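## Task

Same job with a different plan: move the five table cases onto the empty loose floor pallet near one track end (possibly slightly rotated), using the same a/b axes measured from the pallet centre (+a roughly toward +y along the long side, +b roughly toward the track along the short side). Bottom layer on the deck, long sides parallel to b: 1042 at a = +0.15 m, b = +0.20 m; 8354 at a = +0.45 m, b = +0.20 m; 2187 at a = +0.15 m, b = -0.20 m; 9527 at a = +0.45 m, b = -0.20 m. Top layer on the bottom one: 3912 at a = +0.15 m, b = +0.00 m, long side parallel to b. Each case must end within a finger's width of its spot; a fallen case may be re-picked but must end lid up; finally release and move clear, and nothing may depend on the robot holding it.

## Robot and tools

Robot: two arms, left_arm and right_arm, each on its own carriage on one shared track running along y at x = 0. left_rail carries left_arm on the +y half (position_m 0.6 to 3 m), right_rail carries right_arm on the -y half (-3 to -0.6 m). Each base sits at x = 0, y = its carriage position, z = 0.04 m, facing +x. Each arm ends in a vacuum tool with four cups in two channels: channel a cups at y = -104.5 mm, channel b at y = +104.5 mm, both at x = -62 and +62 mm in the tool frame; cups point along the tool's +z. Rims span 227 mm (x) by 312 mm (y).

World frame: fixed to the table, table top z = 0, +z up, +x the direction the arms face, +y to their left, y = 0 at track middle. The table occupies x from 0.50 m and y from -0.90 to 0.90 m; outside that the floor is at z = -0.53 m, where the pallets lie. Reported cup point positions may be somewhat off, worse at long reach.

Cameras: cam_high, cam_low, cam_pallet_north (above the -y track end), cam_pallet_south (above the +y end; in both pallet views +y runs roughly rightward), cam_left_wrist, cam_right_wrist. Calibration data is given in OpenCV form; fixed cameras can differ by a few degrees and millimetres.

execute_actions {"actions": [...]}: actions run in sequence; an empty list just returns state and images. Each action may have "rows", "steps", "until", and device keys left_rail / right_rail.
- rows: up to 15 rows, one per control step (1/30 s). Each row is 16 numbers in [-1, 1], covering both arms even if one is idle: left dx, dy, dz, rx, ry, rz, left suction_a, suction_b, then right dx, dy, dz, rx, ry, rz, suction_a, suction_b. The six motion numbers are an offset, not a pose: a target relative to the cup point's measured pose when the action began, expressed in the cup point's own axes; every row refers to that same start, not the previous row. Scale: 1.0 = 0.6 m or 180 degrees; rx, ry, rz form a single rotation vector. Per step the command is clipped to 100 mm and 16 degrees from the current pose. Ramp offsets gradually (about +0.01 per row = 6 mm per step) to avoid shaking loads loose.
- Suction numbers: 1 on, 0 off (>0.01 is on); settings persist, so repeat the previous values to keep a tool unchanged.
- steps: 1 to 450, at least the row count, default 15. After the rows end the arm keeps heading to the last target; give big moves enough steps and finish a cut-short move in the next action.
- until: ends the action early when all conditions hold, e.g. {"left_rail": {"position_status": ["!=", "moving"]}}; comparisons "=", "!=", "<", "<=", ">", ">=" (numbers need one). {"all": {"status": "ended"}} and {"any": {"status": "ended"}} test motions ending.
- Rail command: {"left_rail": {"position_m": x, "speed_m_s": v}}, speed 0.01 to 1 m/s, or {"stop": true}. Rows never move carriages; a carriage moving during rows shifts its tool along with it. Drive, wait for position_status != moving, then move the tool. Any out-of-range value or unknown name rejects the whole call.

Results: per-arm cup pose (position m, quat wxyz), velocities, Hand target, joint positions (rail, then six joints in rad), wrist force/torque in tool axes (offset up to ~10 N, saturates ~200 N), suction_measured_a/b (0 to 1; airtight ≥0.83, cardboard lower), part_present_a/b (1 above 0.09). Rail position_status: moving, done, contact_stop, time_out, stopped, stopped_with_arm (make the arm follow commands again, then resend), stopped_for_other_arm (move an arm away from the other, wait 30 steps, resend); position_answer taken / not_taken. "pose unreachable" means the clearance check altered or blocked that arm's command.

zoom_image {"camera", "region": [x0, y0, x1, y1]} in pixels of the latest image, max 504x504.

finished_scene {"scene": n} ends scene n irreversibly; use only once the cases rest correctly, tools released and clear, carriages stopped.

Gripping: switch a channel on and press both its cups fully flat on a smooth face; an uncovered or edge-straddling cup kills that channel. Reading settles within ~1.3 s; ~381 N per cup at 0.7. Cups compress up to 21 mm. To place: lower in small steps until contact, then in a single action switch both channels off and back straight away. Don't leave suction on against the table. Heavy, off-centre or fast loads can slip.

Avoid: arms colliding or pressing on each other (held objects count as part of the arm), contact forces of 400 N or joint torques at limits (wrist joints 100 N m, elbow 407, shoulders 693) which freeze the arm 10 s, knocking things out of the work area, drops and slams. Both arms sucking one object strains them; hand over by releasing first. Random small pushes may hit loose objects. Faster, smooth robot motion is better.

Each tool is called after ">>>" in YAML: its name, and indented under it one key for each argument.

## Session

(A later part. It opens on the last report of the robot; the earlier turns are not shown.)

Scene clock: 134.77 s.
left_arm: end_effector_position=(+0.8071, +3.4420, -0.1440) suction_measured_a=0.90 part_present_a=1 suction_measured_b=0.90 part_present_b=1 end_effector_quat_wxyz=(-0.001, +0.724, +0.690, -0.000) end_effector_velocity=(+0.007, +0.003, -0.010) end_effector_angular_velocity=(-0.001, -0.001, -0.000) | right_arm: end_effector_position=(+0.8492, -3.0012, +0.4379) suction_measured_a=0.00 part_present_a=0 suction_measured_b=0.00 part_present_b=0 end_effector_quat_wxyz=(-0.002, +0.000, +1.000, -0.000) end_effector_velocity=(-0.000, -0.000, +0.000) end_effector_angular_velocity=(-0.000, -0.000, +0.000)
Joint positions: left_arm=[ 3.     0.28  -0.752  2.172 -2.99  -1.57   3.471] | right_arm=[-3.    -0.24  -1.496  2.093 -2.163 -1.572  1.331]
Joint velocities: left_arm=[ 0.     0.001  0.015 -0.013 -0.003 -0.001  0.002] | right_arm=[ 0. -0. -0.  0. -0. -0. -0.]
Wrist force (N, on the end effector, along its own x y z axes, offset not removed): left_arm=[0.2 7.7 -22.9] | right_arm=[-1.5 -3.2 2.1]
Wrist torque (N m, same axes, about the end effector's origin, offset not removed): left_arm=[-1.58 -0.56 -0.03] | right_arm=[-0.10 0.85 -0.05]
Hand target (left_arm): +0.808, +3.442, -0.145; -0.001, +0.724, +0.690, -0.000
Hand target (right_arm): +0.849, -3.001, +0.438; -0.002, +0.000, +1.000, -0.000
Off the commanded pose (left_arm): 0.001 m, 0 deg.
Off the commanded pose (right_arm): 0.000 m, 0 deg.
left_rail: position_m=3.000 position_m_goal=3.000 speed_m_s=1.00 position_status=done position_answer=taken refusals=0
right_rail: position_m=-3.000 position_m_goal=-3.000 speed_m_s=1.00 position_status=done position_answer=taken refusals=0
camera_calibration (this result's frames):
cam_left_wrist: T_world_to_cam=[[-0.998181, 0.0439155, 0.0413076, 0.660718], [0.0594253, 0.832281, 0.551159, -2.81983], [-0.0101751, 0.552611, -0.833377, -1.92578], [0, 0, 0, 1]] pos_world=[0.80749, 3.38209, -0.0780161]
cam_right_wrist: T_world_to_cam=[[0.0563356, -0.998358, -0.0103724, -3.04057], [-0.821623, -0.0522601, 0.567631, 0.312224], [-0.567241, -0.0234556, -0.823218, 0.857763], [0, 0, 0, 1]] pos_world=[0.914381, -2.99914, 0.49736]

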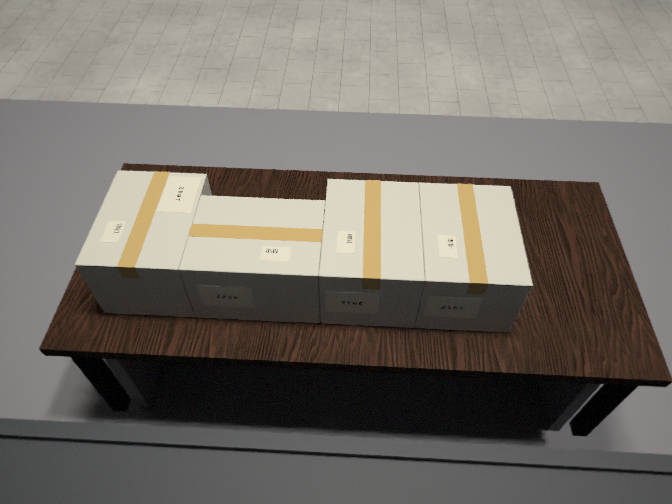

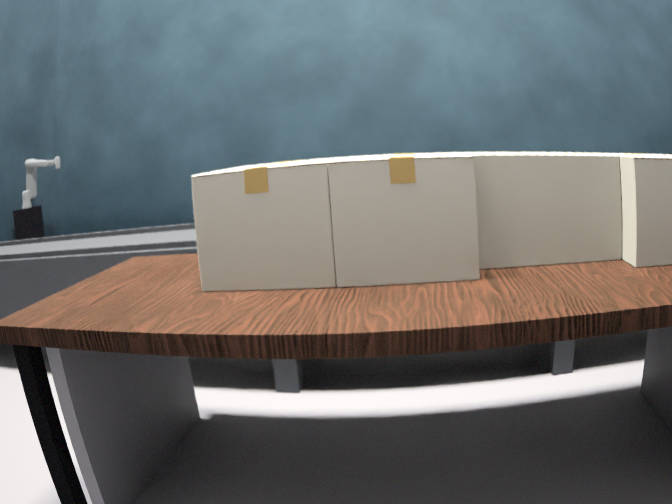

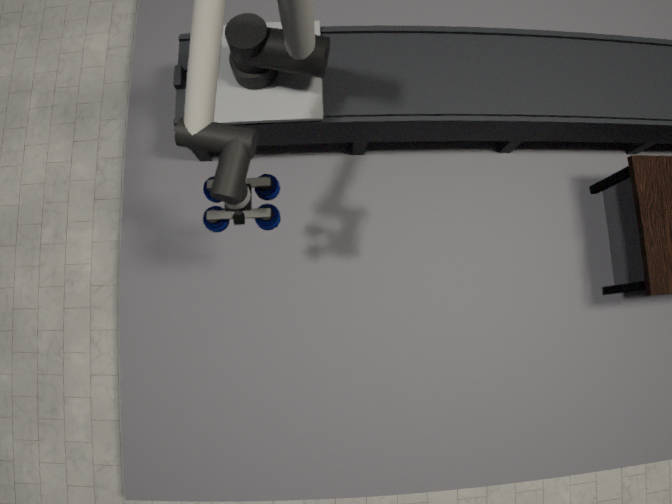

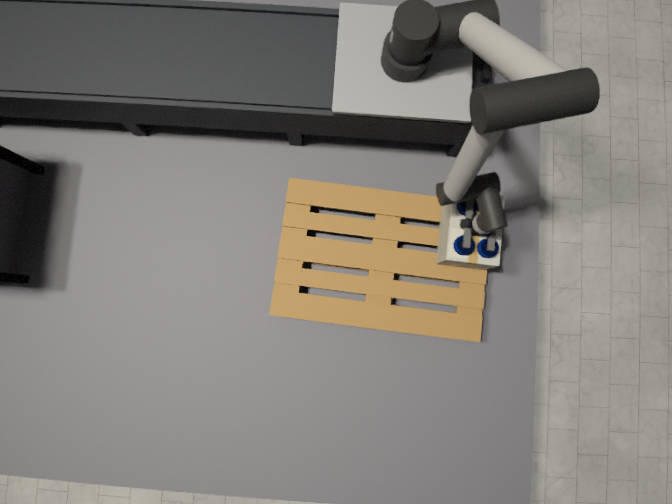

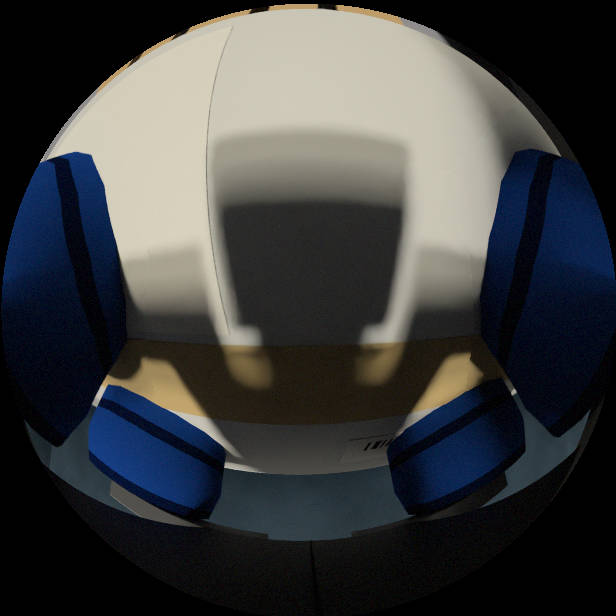

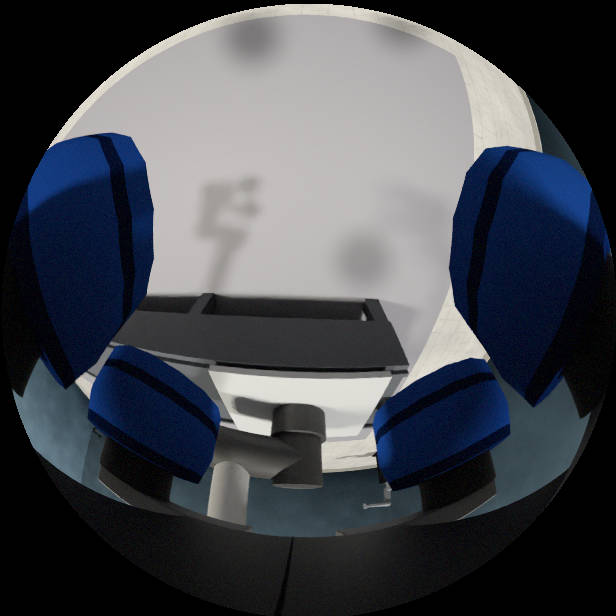

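>>> execute_actions:
  actions:
    - {"rows":[[0.002,-0.002,0.004,0,0,0.0005,1,1,0,0,0,0,0,0,0,0],[0.005,-0.005,0.009,0,0,0.001,1,1,0,0,0,0,0,0,0,0],[0.008,-0.008,0.014,0,0,0.0015,1,1,0,0,0,0,0,0,0,0],[0.011,-0.01,0.019,0,0,0.002,1,1,0,0,0,0,0,0,0,0],[0.0115,-0.01,0.023,0,0,0.002,1,1,0,0,0,0,0,0,0,0],[0.0115,-0.01,0.025,0,0,0.002,1,1,0,0,0,0,0,0,0,0]],"steps":14}

>>> zoom_image:
  camera: "cam_pallet_south"
  region: [370, 170, 530, 290]

Scene clock: 167.73 s.
left_arm: end_effector_position=(+0.8015, +3.4490, -0.1586) suction_measured_a=0.90 part_present_a=1 suction_measured_b=0.90 part_present_b=1 end_effector_quat_wxyz=(-0.001, +0.726, +0.687, -0.000) end_effector_velocity=(-0.000, +0.002, -0.004) end_effector_angular_velocity=(+0.000, -0.001, -0.001) | right_arm: end_effector_position=(+0.8492, -3.0012, +0.4379) suction_measured_a=0.00 part_present_a=0 suction_measured_b=0.00 part_present_b=0 end_effector_quat_wxyz=(-0.002, +0.000, +1.000, -0.000) end_effector_velocity=(+0.000, +0.000, -0.000) end_effector_angular_velocity=(+0.000, +0.000, -0.000)
Joint positions: left_arm=[ 3.     0.29  -0.732  2.17  -3.008 -1.57   3.486] | right_arm=[-3.    -0.24  -1.496  2.093 -2.163 -1.572  1.331]
Joint velocities: left_arm=[ 0.     0.002  0.005 -0.001 -0.005 -0.     0.003] | right_arm=[ 0.  0.  0. -0. -0. -0.  0.]
Wrist force (N, on the end effector, along its own x y z axes, offset not removed): left_arm=[-3.4 8.0 -18.4] | right_arm=[-5.5 -3.1 -3.9]
Wrist torque (N m, same axes, about the end effector's origin, offset not removed): left_arm=[-1.49 -0.21 0.26] | right_arm=[0.01 1.20 -0.19]
Hand target (left_arm): +0.801, +3.449, -0.159; -0.001, +0.726, +0.687, -0.000
Hand target (right_arm): +0.849, -3.001, +0.438; -0.002, +0.000, +1.000, -0.000
Off the commanded pose (left_arm): 0.000 m, 0 deg.
Off the commanded pose (right_arm): 0.000 m, 0 deg.
left_rail: position_m=3.000 position_m_goal=3.000 speed_m_s=1.00 position_status=done position_answer=taken refusals=0
right_rail: position_m=-3.000 position_m_goal=-3.000 speed_m_s=1.00 position_status=done position_answer=taken refusals=0
camera_calibration (this result's frames):
cam_left_wrist: T_world_to_cam=[[-0.99789, 0.0500762, 0.041327, 0.633931], [0.0645713, 0.831979, 0.551037, -2.82038], [-0.00678943, 0.552542, -0.833457, -1.94441], [0, 0, 0, 1]] pos_world=[0.801508, 3.38913, -0.0926464]
cam_right_wrist: T_world_to_cam=[[0.0563356, -0.998358, -0.0103721, -3.04057], [-0.821623, -0.0522599, 0.567631, 0.312224], [-0.567241, -0.0234559, -0.823218, 0.857762], [0, 0, 0, 1]] pos_world=[0.914381, -2.99914, 0.49736]

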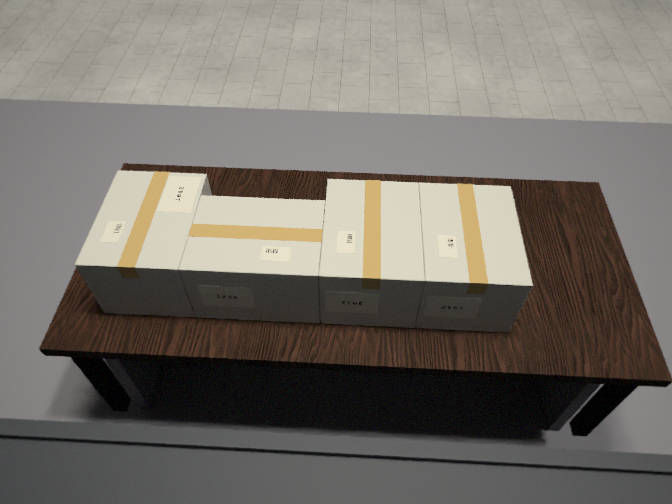

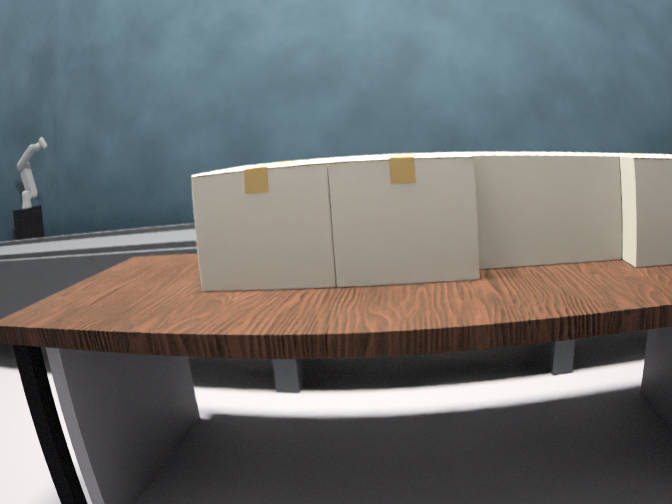

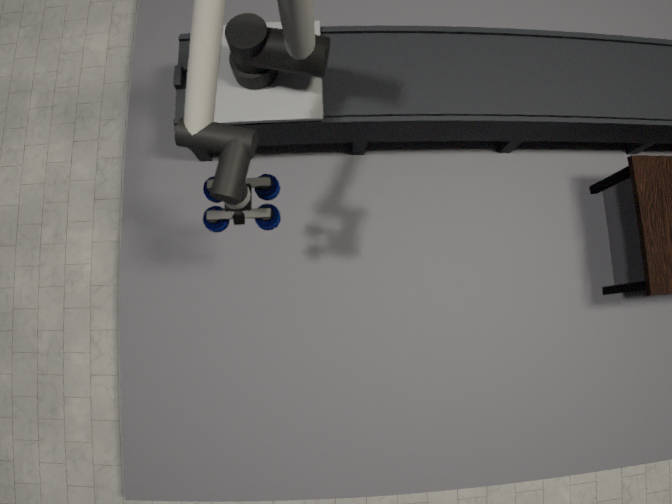

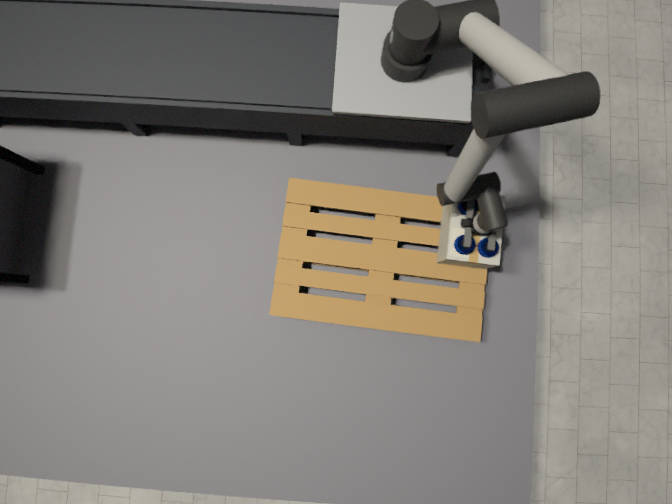

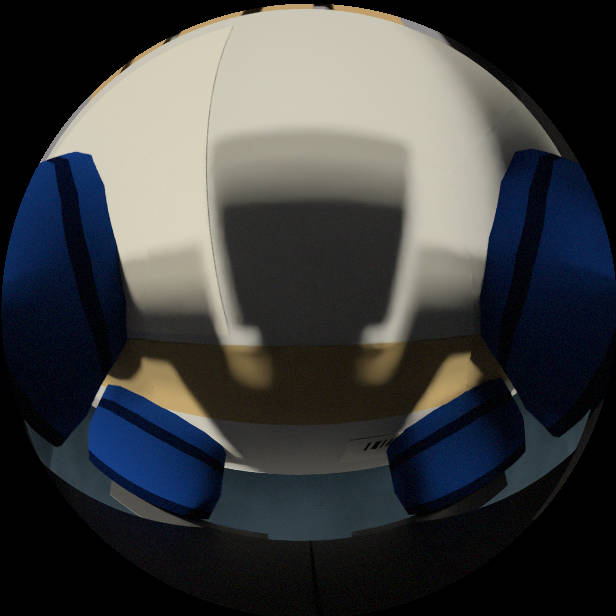

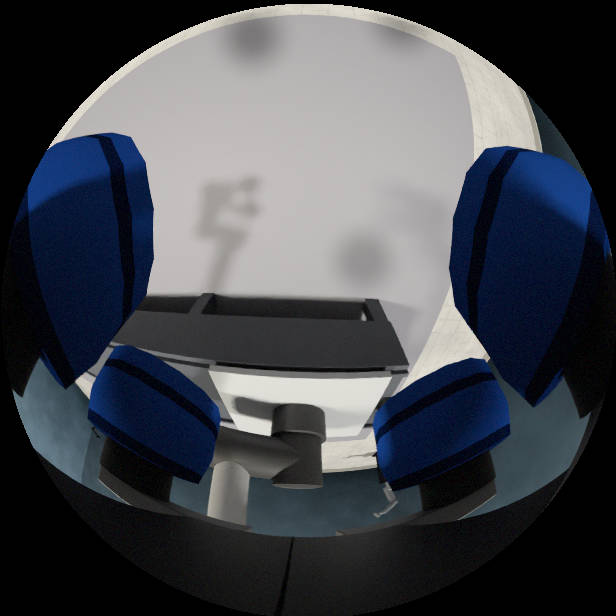

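Region (370, 170, 530, 290) of cam_pallet_south's 672x504 image, scaled by 3.150, with more detail than that image has; it fills the top 378 rows of this view, and the rest is white.

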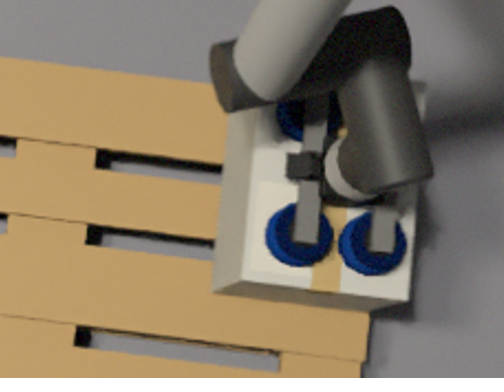

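>>> execute_actions:
  actions:
    - {"rows":[[0,0,-0.006,0,0,0,0,0,0,0,0,0,0,0,0,0],[0,0,-0.014,0,0,0,0,0,0,0,0,0,0,0,0,0],[0,0,-0.025,0,0,0,0,0,0,0,0,0,0,0,0,0],[0,0,-0.04,0,0,0,0,0,0,0,0,0,0,0,0,0],[0,0,-0.055,0,0,0,0,0,0,0,0,0,0,0,0,0],[0,0,-0.07,0,0,0,0,0,0,0,0,0,0,0,0,0]],"steps":12}
    - {"left_rail":{"position_m":1.0},"rows":[[-0.01,0,-0.03,0,0,-0.01,0,0,0,0,0,0,0,0,0,0],[-0.03,0,-0.07,0,0,-0.03,0,0,0,0,0,0,0,0,0,0],[-0.07,0,-0.12,0,0,-0.06,0,0,0,0,0,0,0,0,0,0],[-0.13,0,-0.18,0,0,-0.1,0,0,0,0,0,0,0,0,0,0],[-0.917,0,-0.92,0,0,-0.5176,0,0,0,0,0,0,0,0,0,0]],"steps":48}
    - {"rows":[[0,-0.05,0,0,0,0,0,0,0,0,0,0,0,0,0,0],[0,-0.11,0,0,0,0,0,0,0,0,0,0,0,0,0,0],[0,-1,0,0,0,0,0,0,0,0,0,0,0,0,0,0]],"steps":38}

>>> zoom_image:
  camera: "cam_pallet_south"
  region: [370, 170, 530, 290]

Scene clock: 186.30 s.
left_arm: end_effector_position=(+0.7697, +0.3036, +0.4281) suction_measured_a=0.01 part_present_a=0 suction_measured_b=0.01 part_present_b=0 end_effector_quat_wxyz=(+0.001, +0.001, +1.000, +0.001) end_effector_velocity=(+0.007, -0.023, -0.000) end_effector_angular_velocity=(+0.002, +0.001, +0.002) | right_arm: end_effector_position=(+0.8492, -3.0012, +0.4379) suction_measured_a=0.00 part_present_a=0 suction_measured_b=0.00 part_present_b=0 end_effector_quat_wxyz=(-0.002, +0.000, +1.000, -0.000) end_effector_velocity=(-0.000, +0.000, +0.000) end_effector_angular_velocity=(-0.000, -0.000, +0.000)
Joint positions: left_arm=[ 1.    -0.931 -1.287  1.847 -2.131 -1.569  0.643] | right_arm=[-3.    -0.24  -1.496  2.093 -2.163 -1.572  1.331]
Joint velocities: left_arm=[ 0.    -0.008  0.022 -0.031  0.011  0.    -0.01 ] | right_arm=[ 0.  0. -0.  0. -0. -0. -0.]
Wrist force (N, on the end effector, along its own x y z axes, offset not removed): left_arm=[-0.7 6.2 -2.9] | right_arm=[1.9 -2.6 2.4]
Wrist torque (N m, same axes, about the end effector's origin, offset not removed): left_arm=[0.98 -0.52 0.24] | right_arm=[-0.13 0.17 -0.03]
Hand target (left_arm): +0.770, +0.301, +0.428; +0.001, +0.001, +1.000, +0.001
Hand target (right_arm): +0.849, -3.001, +0.438; -0.002, +0.000, +1.000, -0.000
Off the commanded pose (left_arm): 0.002 m, 0 deg.
Off the commanded pose (right_arm): 0.000 m, 0 deg.
left_rail: position_m=1.000 position_m_goal=1.000 speed_m_s=1.00 position_status=done position_answer=taken refusals=0
right_rail: position_m=-3.000 position_m_goal=-3.000 speed_m_s=1.00 position_status=done position_answer=taken refusals=0
camera_calibration (this result's frames):
cam_left_wrist: T_world_to_cam=[[0.00151485, -0.99926, 0.0384271, 0.286072], [-0.835504, 0.0198503, 0.549125, 0.415468], [-0.549482, -0.0329379, -0.834856, 0.878378], [0, 0, 0, 1]] pos_world=[0.829345, 0.306545, 0.494183]
cam_right_wrist: T_world_to_cam=[[0.0563355, -0.998358, -0.0103724, -3.04057], [-0.821623, -0.0522601, 0.567631, 0.312224], [-0.567241, -0.0234556, -0.823218, 0.857763], [0, 0, 0, 1]] pos_world=[0.914381, -2.99914, 0.49736]

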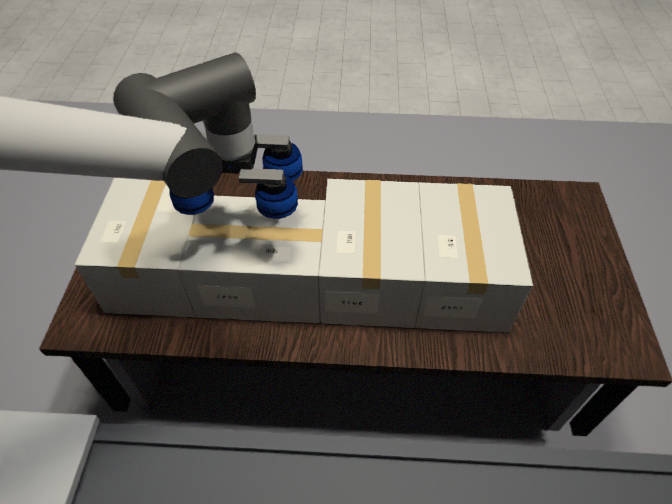

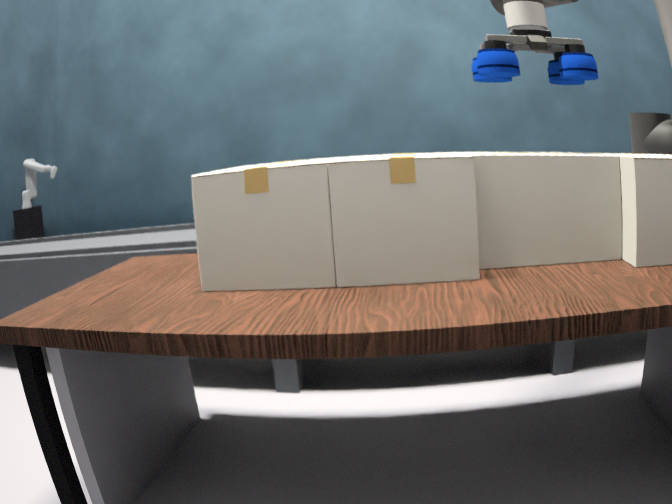

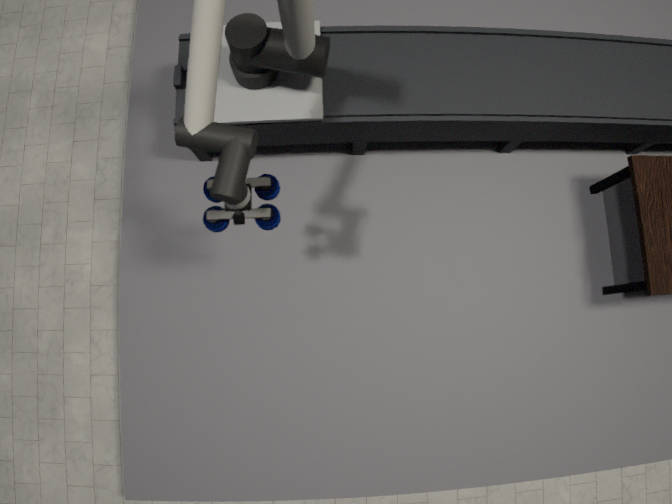

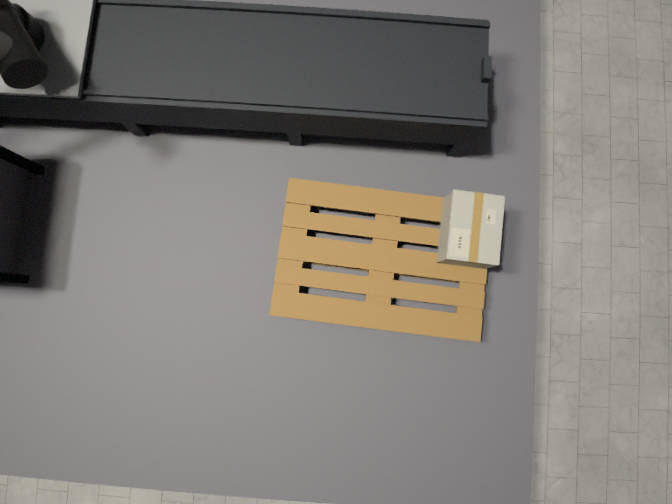

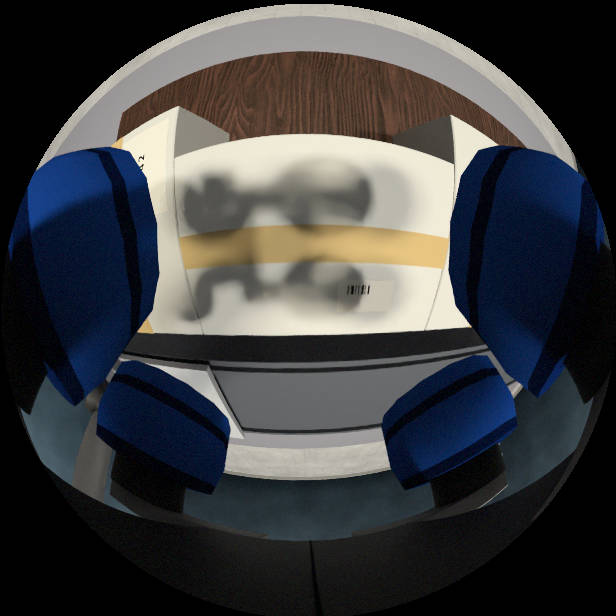

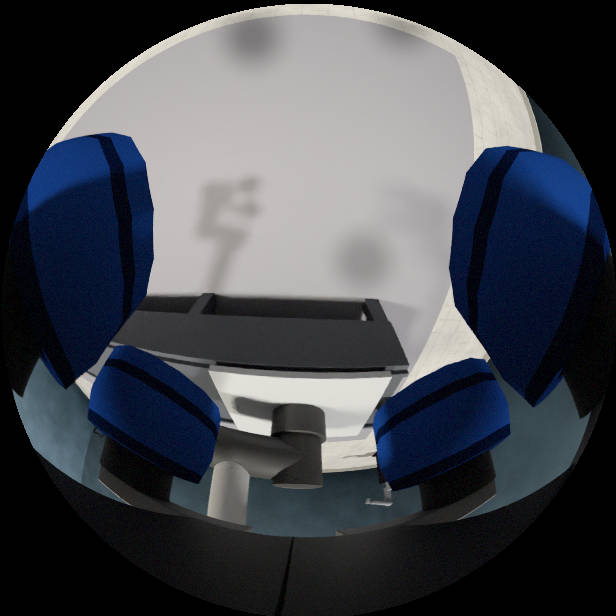

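Region (370, 170, 530, 290) of cam_pallet_south's 672x504 image, scaled by 3.150, with more detail than that image has; it fills the top 378 rows of this view, and the rest is white.

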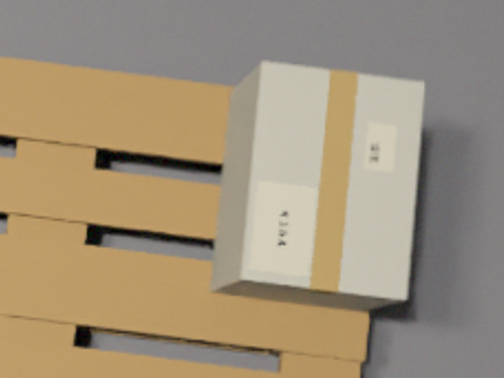

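>>> execute_actions:
  actions:
    - {"rows":[[0.001,-0.004,0.02,0,0,0,0,0,0,0,0,0,0,0,0,0],[0.002,-0.009,0.05,0,0,0,0,0,0,0,0,0,0,0,0,0],[0.003,-0.015,0.09,0,0,0,0,0,0,0,0,0,0,0,0,0],[0.004,-0.022,0.14,0,0,0,0,0,0,0,0,0,0,0,0,0],[0.005,-0.03,0.19,0,0,0,0,0,0,0,0,0,0,0,0,0],[0.006,-0.036,0.24,0,0,0,0,0,0,0,0,0,0,0,0,0],[0.006,-0.036,0.283,0,0,0,0,0,0,0,0,0,0,0,0,0]],"steps":20}
    - {"rows":[[0,0,0.007,0,0,0,1,1,0,0,0,0,0,0,0,0],[0,0,0.014,0,0,0,1,1,0,0,0,0,0,0,0,0],[0,0,0.021,0,0,0,1,1,0,0,0,0,0,0,0,0],[0,0,0.028,0,0,0,1,1,0,0,0,0,0,0,0,0],[0,0,0.035,0,0,0,1,1,0,0,0,0,0,0,0,0],[0,0,0.042,0,0,0,1,1,0,0,0,0,0,0,0,0],[0,0,0.048,0,0,0,1,1,0,0,0,0,0,0,0,0],[0,0,0.052,0,0,0,1,1,0,0,0,0,0,0,0,0]],"steps":25}

Scene clock: 213.47 s.
left_arm: end_effector_position=(+0.7663, +0.2826, +0.2282) suction_measured_a=0.89 part_present_a=1 suction_measured_b=0.89 part_present_b=1 end_effector_quat_wxyz=(+0.001, +0.002, +1.000, +0.001) end_effector_velocity=(+0.000, +0.000, -0.000) end_effector_angular_velocity=(+0.001, -0.000, -0.000) | right_arm: end_effector_position=(+0.8492, -3.0012, +0.4379) suction_measured_a=0.00 part_present_a=0 suction_measured_b=0.00 part_present_b=0 end_effector_quat_wxyz=(-0.002, +0.000, +1.000, -0.000) end_effector_velocity=(+0.000, +0.000, -0.000) end_effector_angular_velocity=(+0.000, +0.000, +0.000)
Joint positions: left_arm=[ 1.    -0.946 -1.119  1.944 -2.395 -1.569  0.628] | right_arm=[-3.    -0.24  -1.496  2.093 -2.163 -1.572  1.331]
Joint velocities: left_arm=[ 0.    -0.     0.     0.    -0.     0.001  0.   ] | right_arm=[ 0.  0.  0. -0.  0.  0. -0.]
Wrist force (N, on the end effector, along its own x y z axes, offset not removed): left_arm=[-5.6 6.6 -27.2] | right_arm=[-2.1 -1.7 -3.8]
Wrist torque (N m, same axes, about the end effector's origin, offset not removed): left_arm=[2.79 0.75 0.16] | right_arm=[0.15 1.06 0.05]
Hand target (left_arm): +0.766, +0.283, +0.228; +0.001, +0.002, +1.000, +0.001
Hand target (right_arm): +0.849, -3.001, +0.438; -0.002, +0.000, +1.000, -0.000
Off the commanded pose (left_arm): 0.000 m, 0 deg.
Off the commanded pose (right_arm): 0.000 m, 0 deg.
left_rail: position_m=1.000 position_m_goal=1.000 speed_m_s=1.00 position_status=done position_answer=taken refusals=0
right_rail: position_m=-3.000 position_m_goal=-3.000 speed_m_s=1.00 position_status=done position_answer=taken refusals=0
camera_calibration (this result's frames):
cam_left_wrist: T_world_to_cam=[[0.00149784, -0.999264, 0.0383418, 0.272782], [-0.835404, 0.0198237, 0.549279, 0.522675], [-0.549635, -0.0328536, -0.834759, 0.709036], [0, 0, 0, 1]] pos_world=[0.825947, 0.285514, 0.29432]
cam_right_wrist: T_world_to_cam=[[0.0563357, -0.998358, -0.0103725, -3.04057], [-0.821623, -0.0522602, 0.567631, 0.312223], [-0.567241, -0.0234557, -0.823218, 0.857763], [0, 0, 0, 1]] pos_world=[0.914381, -2.99914, 0.49736]

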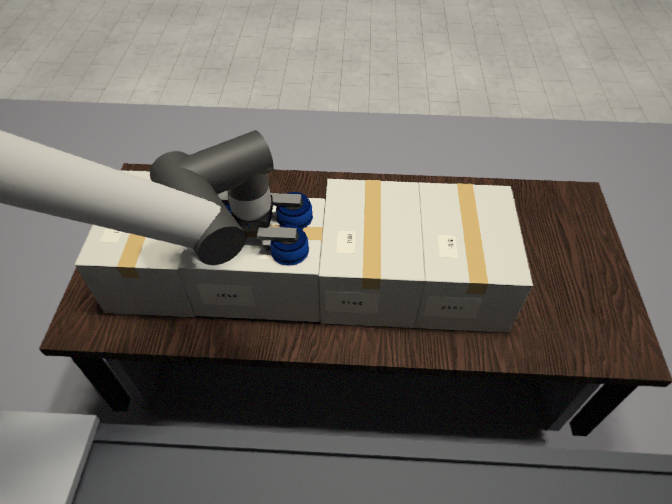

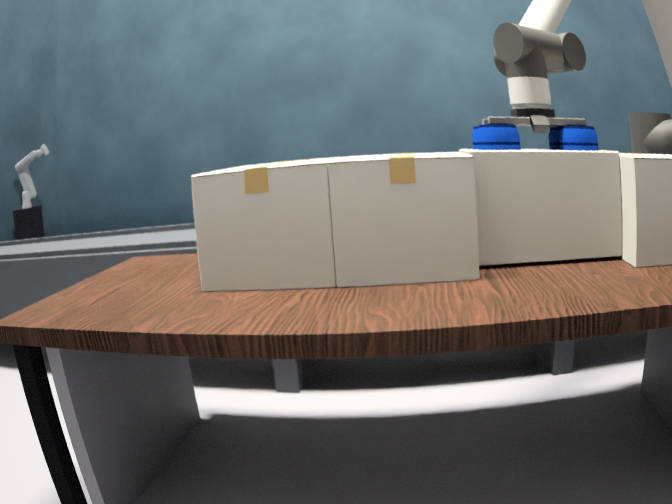

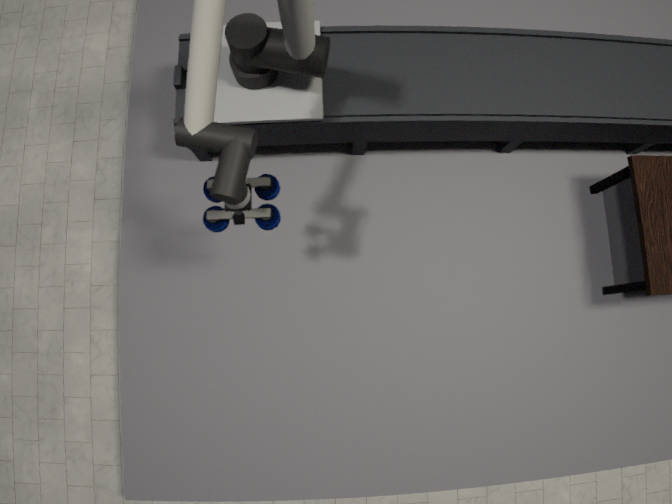

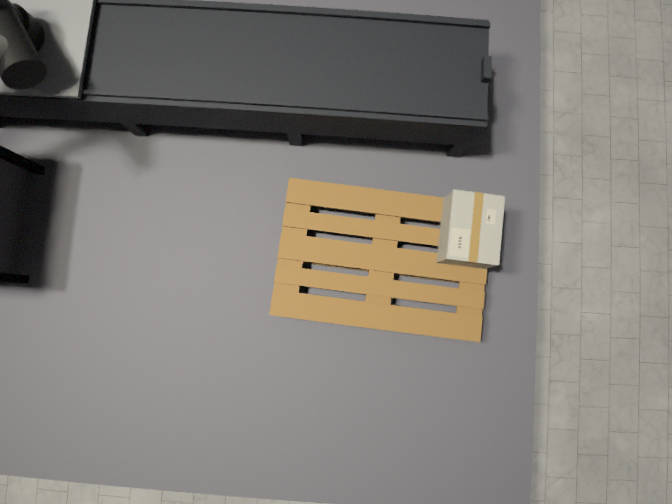

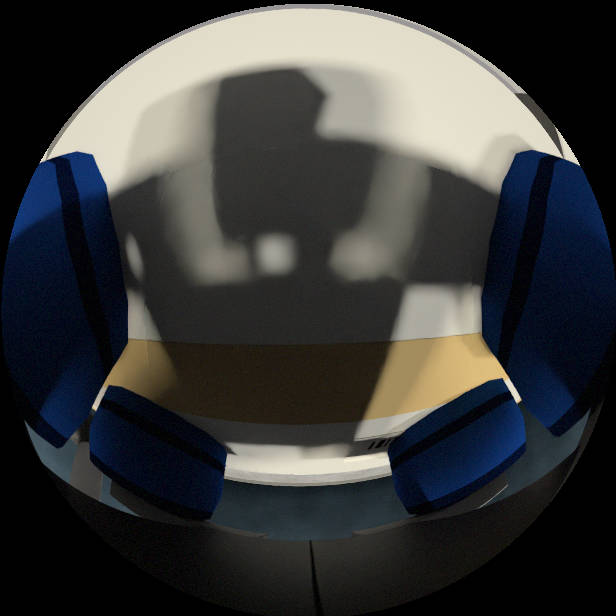

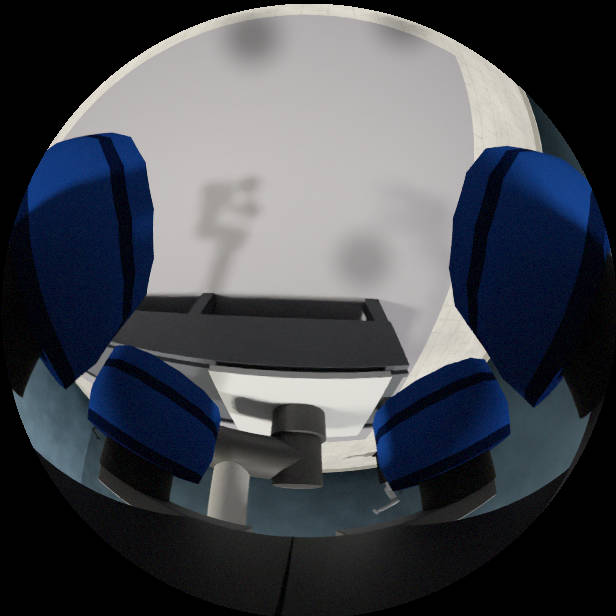

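>>> execute_actions:
  actions:
    - {"rows":[[0,0,-0.005,0,0,0,1,1,0,0,0,0,0,0,0,0],[0,0,-0.015,0,0,0,1,1,0,0,0,0,0,0,0,0],[0,0,-0.03,0,0,0,1,1,0,0,0,0,0,0,0,0],[0,0,-0.05,0,0,0,1,1,0,0,0,0,0,0,0,0],[0,0,-0.075,0,0,0,1,1,0,0,0,0,0,0,0,0],[0,0,-0.105,0,0,0,1,1,0,0,0,0,0,0,0,0],[0,0,-0.14,0,0,0,1,1,0,0,0,0,0,0,0,0],[0,0,-0.18,0,0,0,1,1,0,0,0,0,0,0,0,0],[0,0,-0.22,0,0,0,1,1,0,0,0,0,0,0,0,0],[0,0,-0.26,0,0,0,1,1,0,0,0,0,0,0,0,0],[0,0,-0.30,0,0,0,1,1,0,0,0,0,0,0,0,0],[0,0,-0.34,0,0,0,1,1,0,0,0,0,0,0,0,0],[0,0,-0.38,0,0,0,1,1,0,0,0,0,0,0,0,0],[0,0,-0.42,0,0,0,1,1,0,0,0,0,0,0,0,0],[0,0,-0.45,0,0,0,1,1,0,0,0,0,0,0,0,0]],"steps":22}
    - {"left_rail":{"position_m":3.0},"rows":[[-0.007,0.009,0,0,0,0.005,1,1,0,0,0,0,0,0,0,0],[-0.02,0.027,0,0,0,0.015,1,1,0,0,0,0,0,0,0,0],[-0.044,0.055,0,0,0,0.03,1,1,0,0,0,0,0,0,0,0],[-0.074,0.09,0,0,0,0.05,1,1,0,0,0,0,0,0,0,0],[-0.11,0.14,0,0,0,0.075,1,1,0,0,0,0,0,0,0,0],[-0.74,0.917,0,0,0,0.5164,1,1,0,0,0,0,0,0,0,0]],"steps":42}
    - {"rows":[[0.03,0,0.03,0,0,0,1,1,0,0,0,0,0,0,0,0],[0.07,0,0.07,0,0,0,1,1,0,0,0,0,0,0,0,0],[0.12,0,0.12,0,0,0,1,1,0,0,0,0,0,0,0,0],[0.988,-0.054,1,0,0,0,1,1,0,0,0,0,0,0,0,0]],"steps":50}

>>> zoom_image:
  camera: "cam_pallet_south"
  region: [370, 240, 530, 360]

Scene clock: 235.60 s.
left_arm: end_effector_position=(+1.1936, +3.4201, -0.1070) suction_measured_a=0.90 part_present_a=1 suction_measured_b=0.90 part_present_b=1 end_effector_quat_wxyz=(+0.005, +0.714, +0.700, +0.004) end_effector_velocity=(+0.006, +0.010, -0.011) end_effector_angular_velocity=(-0.000, +0.001, -0.001) | right_arm: end_effector_position=(+0.8492, -3.0012, +0.4379) suction_measured_a=0.00 part_present_a=0 suction_measured_b=0.00 part_present_b=0 end_effector_quat_wxyz=(-0.002, +0.000, +1.000, -0.000) end_effector_velocity=(-0.000, +0.000, +0.000) end_effector_angular_velocity=(+0.000, -0.000, +0.000)
Joint positions: left_arm=[ 3.     0.18  -0.64   1.638 -2.58  -1.574  3.342] | right_arm=[-3.    -0.24  -1.496  2.093 -2.163 -1.572  1.331]
Joint velocities: left_arm=[ 0.     0.007  0.017 -0.018  0.003 -0.     0.008] | right_arm=[ 0.  0. -0.  0. -0.  0. -0.]
Wrist force (N, on the end effector, along its own x y z axes, offset not removed): left_arm=[-4.4 3.3 -23.2] | right_arm=[4.2 2.2 -0.5]
Wrist torque (N m, same axes, about the end effector's origin, offset not removed): left_arm=[1.89 1.02 0.00] | right_arm=[0.54 -0.01 -0.11]
Hand target (left_arm): +1.194, +3.421, -0.108; +0.005, +0.714, +0.700, +0.004
Hand target (right_arm): +0.849, -3.001, +0.438; -0.002, +0.000, +1.000, -0.000
Off the commanded pose (left_arm): 0.002 m, 0 deg.
Off the commanded pose (right_arm): 0.000 m, 0 deg.
left_rail: position_m=3.000 position_m_goal=3.000 speed_m_s=1.00 position_status=done position_answer=taken refusals=0
right_rail: position_m=-3.000 position_m_goal=-3.000 speed_m_s=1.00 position_status=done position_answer=taken refusals=0
camera_calibration (this result's frames):
cam_left_wrist: T_world_to_cam=[[-0.999509, 0.0156339, 0.027145, 1.14273], [0.0279875, 0.83491, 0.549674, -2.81659], [-0.0140701, 0.550164, -0.834938, -1.86605], [0, 0, 0, 1]] pos_world=[1.19474, 3.36037, -0.0408526]
cam_right_wrist: T_world_to_cam=[[0.0563357, -0.998358, -0.0103725, -3.04057], [-0.821623, -0.0522602, 0.567631, 0.312223], [-0.567241, -0.0234556, -0.823218, 0.857763], [0, 0, 0, 1]] pos_world=[0.914381, -2.99914, 0.49736]

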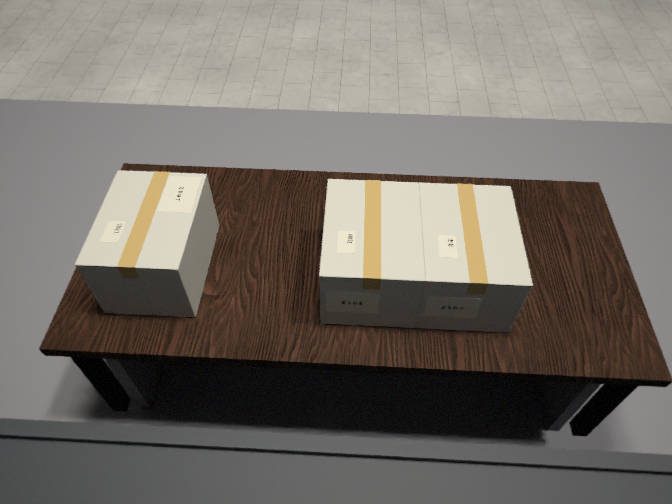

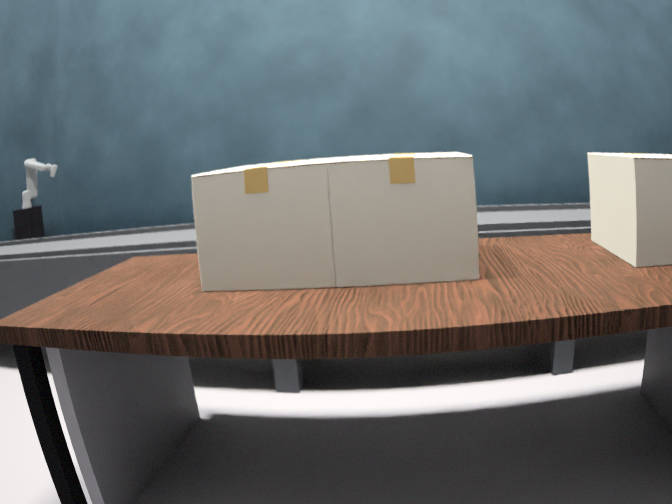

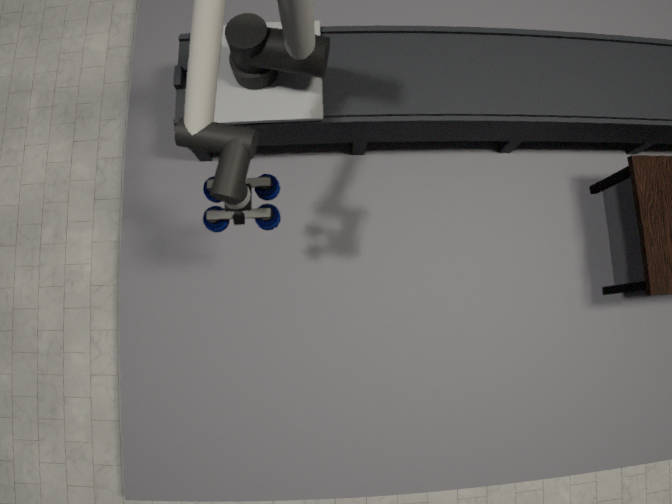

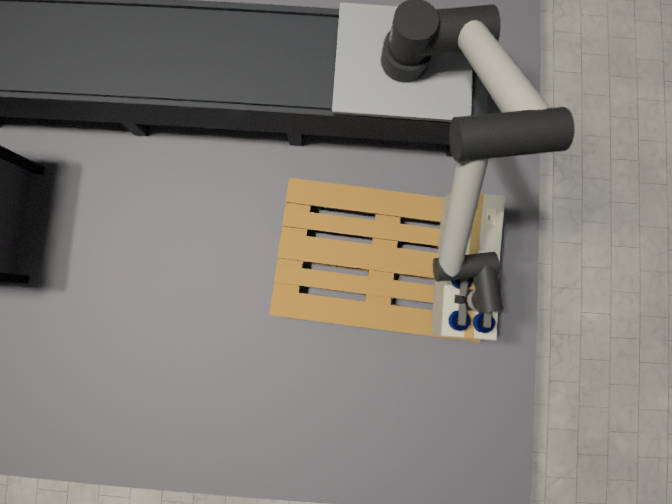

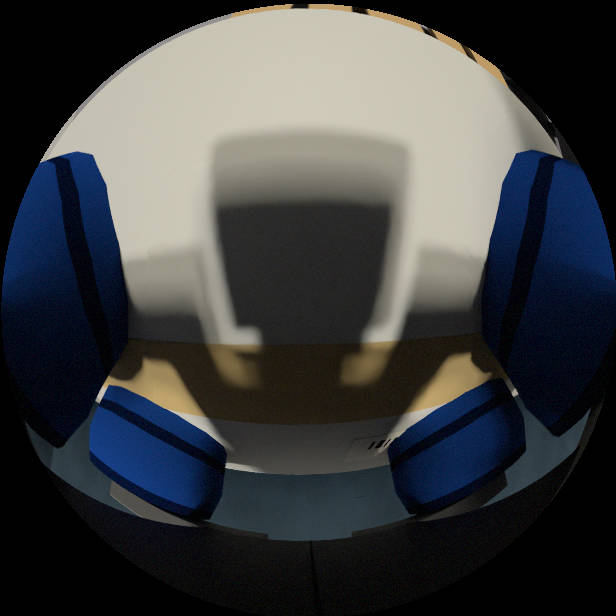

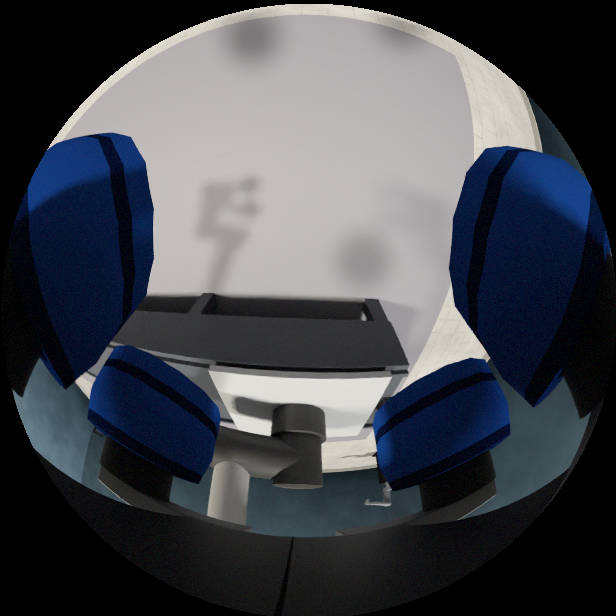

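Region (370, 240, 530, 360) of cam_pallet_south's 672x504 image, scaled by 3.150, with more detail than that image has; it fills the top 378 rows of this view, and the rest is white.

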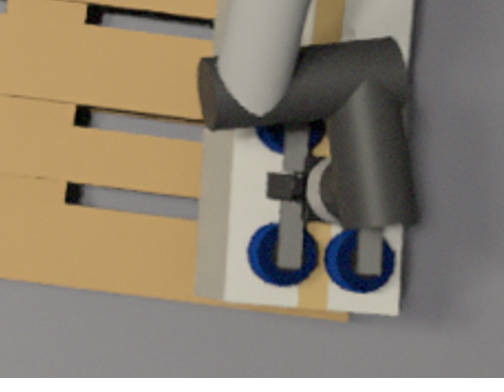

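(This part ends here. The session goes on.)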